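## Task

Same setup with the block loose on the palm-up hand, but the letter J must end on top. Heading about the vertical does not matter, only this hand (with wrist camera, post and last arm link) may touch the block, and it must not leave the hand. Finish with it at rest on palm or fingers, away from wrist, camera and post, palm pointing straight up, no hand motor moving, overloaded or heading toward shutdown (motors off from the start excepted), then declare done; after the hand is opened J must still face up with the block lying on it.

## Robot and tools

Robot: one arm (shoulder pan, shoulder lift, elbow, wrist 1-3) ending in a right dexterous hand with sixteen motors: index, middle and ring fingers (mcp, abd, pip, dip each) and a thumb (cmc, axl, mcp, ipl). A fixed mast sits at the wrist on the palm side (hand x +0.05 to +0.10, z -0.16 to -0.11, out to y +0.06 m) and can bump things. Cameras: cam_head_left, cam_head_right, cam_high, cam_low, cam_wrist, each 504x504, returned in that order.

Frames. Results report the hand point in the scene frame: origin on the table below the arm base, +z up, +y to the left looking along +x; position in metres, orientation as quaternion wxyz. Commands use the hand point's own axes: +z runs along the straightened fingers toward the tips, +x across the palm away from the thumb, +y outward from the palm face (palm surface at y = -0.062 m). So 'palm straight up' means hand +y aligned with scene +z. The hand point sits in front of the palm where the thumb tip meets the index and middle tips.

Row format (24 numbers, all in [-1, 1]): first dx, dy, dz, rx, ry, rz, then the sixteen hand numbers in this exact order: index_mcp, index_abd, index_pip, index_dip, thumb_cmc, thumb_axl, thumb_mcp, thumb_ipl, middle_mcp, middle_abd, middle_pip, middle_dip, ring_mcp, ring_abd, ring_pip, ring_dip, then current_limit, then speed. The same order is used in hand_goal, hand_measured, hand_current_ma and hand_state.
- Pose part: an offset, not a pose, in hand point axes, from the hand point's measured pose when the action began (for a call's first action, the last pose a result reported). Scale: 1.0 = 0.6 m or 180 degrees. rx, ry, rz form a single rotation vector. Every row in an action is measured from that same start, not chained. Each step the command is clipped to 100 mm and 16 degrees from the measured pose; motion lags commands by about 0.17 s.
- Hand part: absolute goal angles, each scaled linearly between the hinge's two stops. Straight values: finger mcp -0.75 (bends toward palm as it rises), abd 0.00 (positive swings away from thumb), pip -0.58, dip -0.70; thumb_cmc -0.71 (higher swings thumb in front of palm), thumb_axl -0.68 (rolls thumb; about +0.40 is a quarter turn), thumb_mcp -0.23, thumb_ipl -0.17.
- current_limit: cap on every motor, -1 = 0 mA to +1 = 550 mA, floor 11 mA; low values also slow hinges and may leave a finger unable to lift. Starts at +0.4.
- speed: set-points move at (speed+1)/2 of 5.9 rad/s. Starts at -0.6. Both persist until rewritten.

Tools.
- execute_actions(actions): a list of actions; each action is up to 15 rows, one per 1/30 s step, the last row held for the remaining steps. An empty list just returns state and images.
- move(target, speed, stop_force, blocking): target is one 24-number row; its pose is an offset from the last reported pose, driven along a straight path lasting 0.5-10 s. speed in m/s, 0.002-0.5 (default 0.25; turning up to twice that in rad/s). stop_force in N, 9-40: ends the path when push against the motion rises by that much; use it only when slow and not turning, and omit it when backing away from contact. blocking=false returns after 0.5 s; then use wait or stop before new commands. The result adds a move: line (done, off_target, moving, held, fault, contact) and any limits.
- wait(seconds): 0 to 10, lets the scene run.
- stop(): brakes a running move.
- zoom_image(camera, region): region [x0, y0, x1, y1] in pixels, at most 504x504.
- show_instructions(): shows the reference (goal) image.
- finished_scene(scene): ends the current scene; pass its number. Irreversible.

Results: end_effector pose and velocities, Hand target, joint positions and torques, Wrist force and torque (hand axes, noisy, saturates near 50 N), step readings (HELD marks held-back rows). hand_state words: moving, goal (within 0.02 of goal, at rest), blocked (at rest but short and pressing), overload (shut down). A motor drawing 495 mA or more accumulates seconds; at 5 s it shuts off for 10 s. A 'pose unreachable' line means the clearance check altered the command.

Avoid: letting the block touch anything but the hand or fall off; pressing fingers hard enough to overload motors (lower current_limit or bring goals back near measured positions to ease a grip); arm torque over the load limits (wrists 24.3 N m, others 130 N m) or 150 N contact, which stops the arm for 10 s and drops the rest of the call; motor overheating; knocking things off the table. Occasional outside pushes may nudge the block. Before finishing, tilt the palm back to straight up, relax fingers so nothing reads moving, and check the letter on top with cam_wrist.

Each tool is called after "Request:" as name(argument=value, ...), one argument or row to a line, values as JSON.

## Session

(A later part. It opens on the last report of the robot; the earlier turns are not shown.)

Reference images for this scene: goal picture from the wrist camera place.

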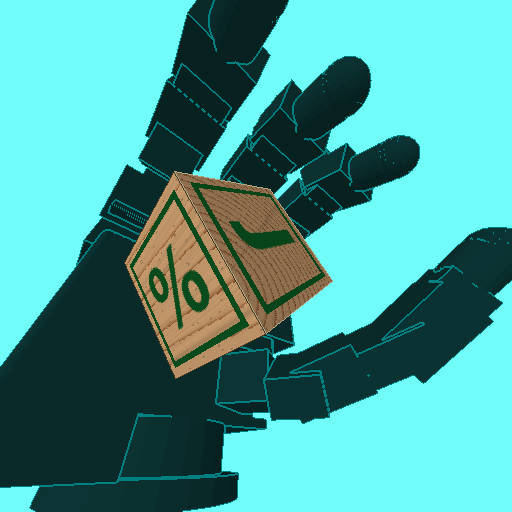

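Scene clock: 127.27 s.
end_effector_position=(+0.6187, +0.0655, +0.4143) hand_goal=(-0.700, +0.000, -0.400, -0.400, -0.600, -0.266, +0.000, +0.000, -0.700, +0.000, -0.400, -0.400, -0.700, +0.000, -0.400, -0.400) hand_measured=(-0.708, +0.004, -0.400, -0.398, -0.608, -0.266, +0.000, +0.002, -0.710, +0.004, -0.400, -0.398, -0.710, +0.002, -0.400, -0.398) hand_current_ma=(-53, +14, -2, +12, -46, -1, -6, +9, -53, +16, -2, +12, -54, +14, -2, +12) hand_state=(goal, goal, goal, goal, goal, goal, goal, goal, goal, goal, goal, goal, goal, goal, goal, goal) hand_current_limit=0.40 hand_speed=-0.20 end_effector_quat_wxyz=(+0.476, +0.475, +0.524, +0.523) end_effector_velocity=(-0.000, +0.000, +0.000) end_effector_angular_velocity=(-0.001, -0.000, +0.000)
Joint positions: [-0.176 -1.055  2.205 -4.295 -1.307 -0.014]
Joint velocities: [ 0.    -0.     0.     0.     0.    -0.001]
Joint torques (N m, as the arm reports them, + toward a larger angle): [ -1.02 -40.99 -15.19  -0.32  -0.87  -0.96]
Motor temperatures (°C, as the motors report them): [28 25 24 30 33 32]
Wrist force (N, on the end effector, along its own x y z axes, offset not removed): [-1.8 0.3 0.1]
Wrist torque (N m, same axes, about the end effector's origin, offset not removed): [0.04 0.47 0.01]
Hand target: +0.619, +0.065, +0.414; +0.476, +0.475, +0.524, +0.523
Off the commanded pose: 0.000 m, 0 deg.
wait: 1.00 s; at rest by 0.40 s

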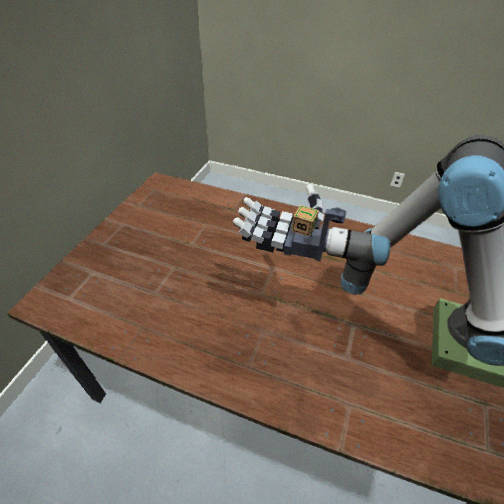

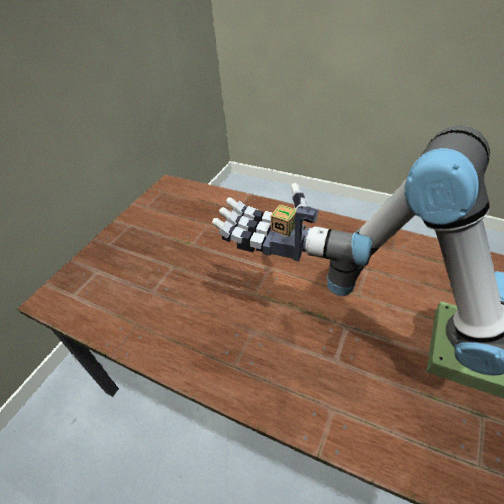

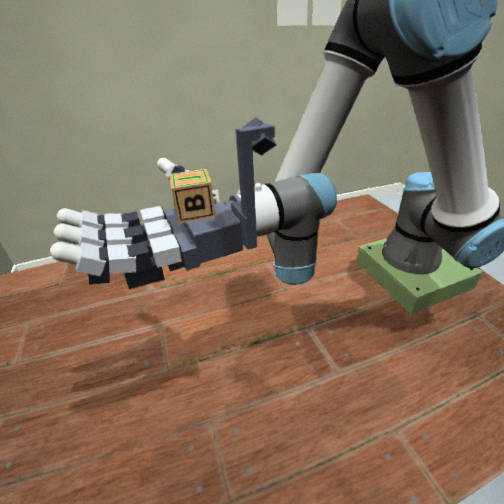

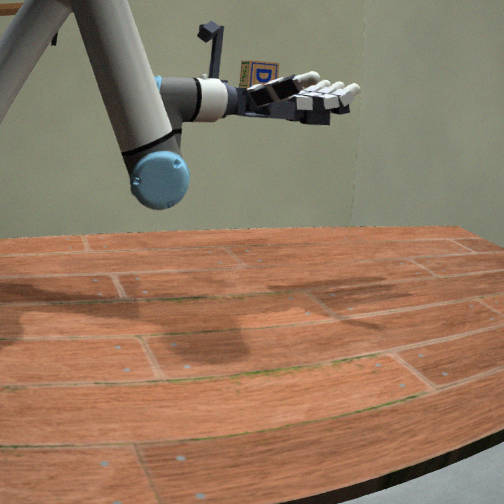

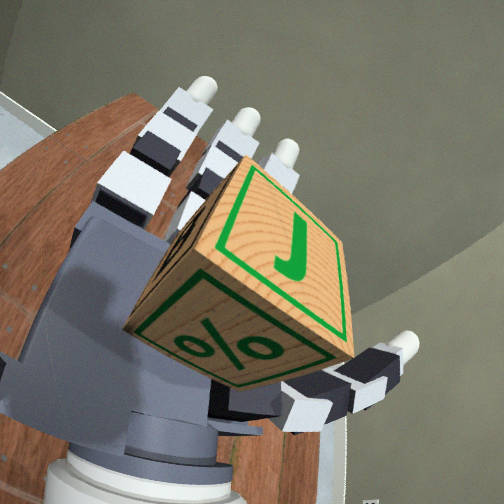

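Request:
execute_actions(
  actions=[],
)

Scene clock: 132.10 s.
end_effector_position=(+0.6187, +0.0655, +0.4143) hand_goal=(-0.700, +0.000, -0.400, -0.400, -0.600, -0.266, +0.000, +0.000, -0.700, +0.000, -0.400, -0.400, -0.700, +0.000, -0.400, -0.400) hand_measured=(-0.708, +0.004, -0.400, -0.398, -0.608, -0.266, +0.000, +0.002, -0.710, +0.004, -0.400, -0.398, -0.710, +0.002, -0.400, -0.398) hand_current_ma=(-53, +14, -2, +12, -46, -1, -6, +9, -53, +16, -2, +12, -54, +14, -2, +12) hand_state=(goal, goal, goal, goal, goal, goal, goal, goal, goal, goal, goal, goal, goal, goal, goal, goal) hand_current_limit=0.40 hand_speed=-0.20 end_effector_quat_wxyz=(+0.476, +0.475, +0.524, +0.523) end_effector_velocity=(+0.000, -0.000, -0.000) end_effector_angular_velocity=(+0.002, +0.000, -0.000)
Joint positions: [-0.176 -1.055  2.205 -4.295 -1.307 -0.014]
Joint velocities: [ 0.    -0.    -0.     0.    -0.001  0.002]
Joint torques (N m, as the arm reports them, + toward a larger angle): [ -0.53 -41.26 -15.33  -0.31  -2.35   2.23]
Motor temperatures (°C, as the motors report them): [28 25 24 30 33 32]
Wrist force (N, on the end effector, along its own x y z axes, offset not removed): [-0.4 0.8 -1.6]
Wrist torque (N m, same axes, about the end effector's origin, offset not removed): [0.23 0.17 0.22]
Hand target: +0.619, +0.065, +0.414; +0.476, +0.475, +0.524, +0.523
Off the commanded pose: 0.000 m, 0 deg.

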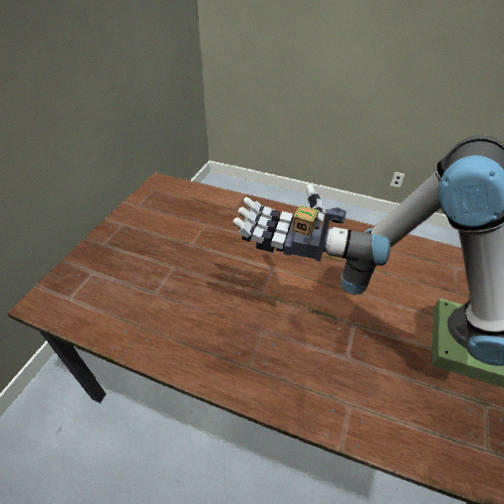

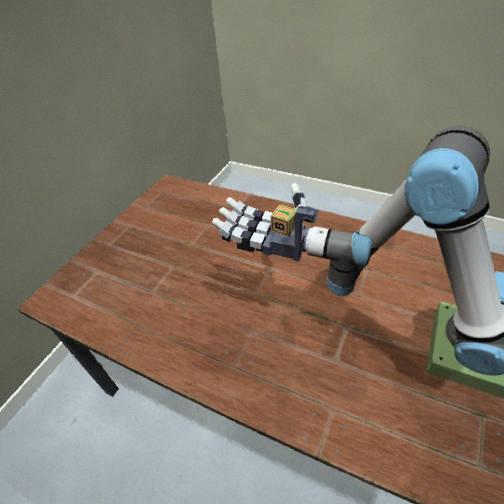

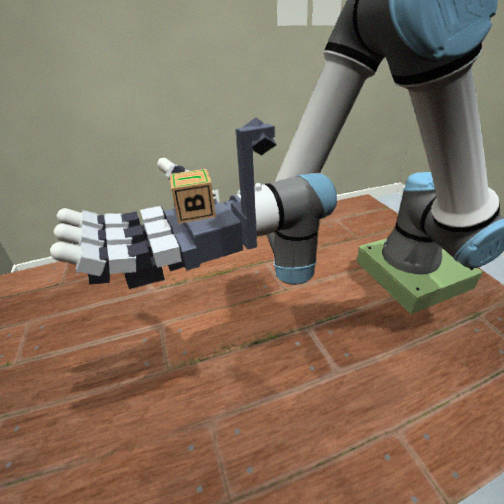

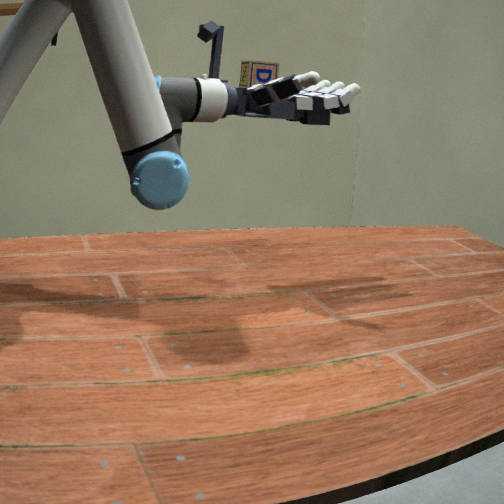

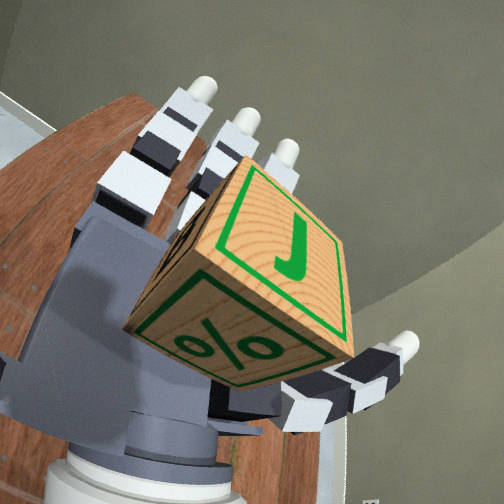

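Request:
finished_scene(
  scene=2,
)

The scene is finished: the task was done.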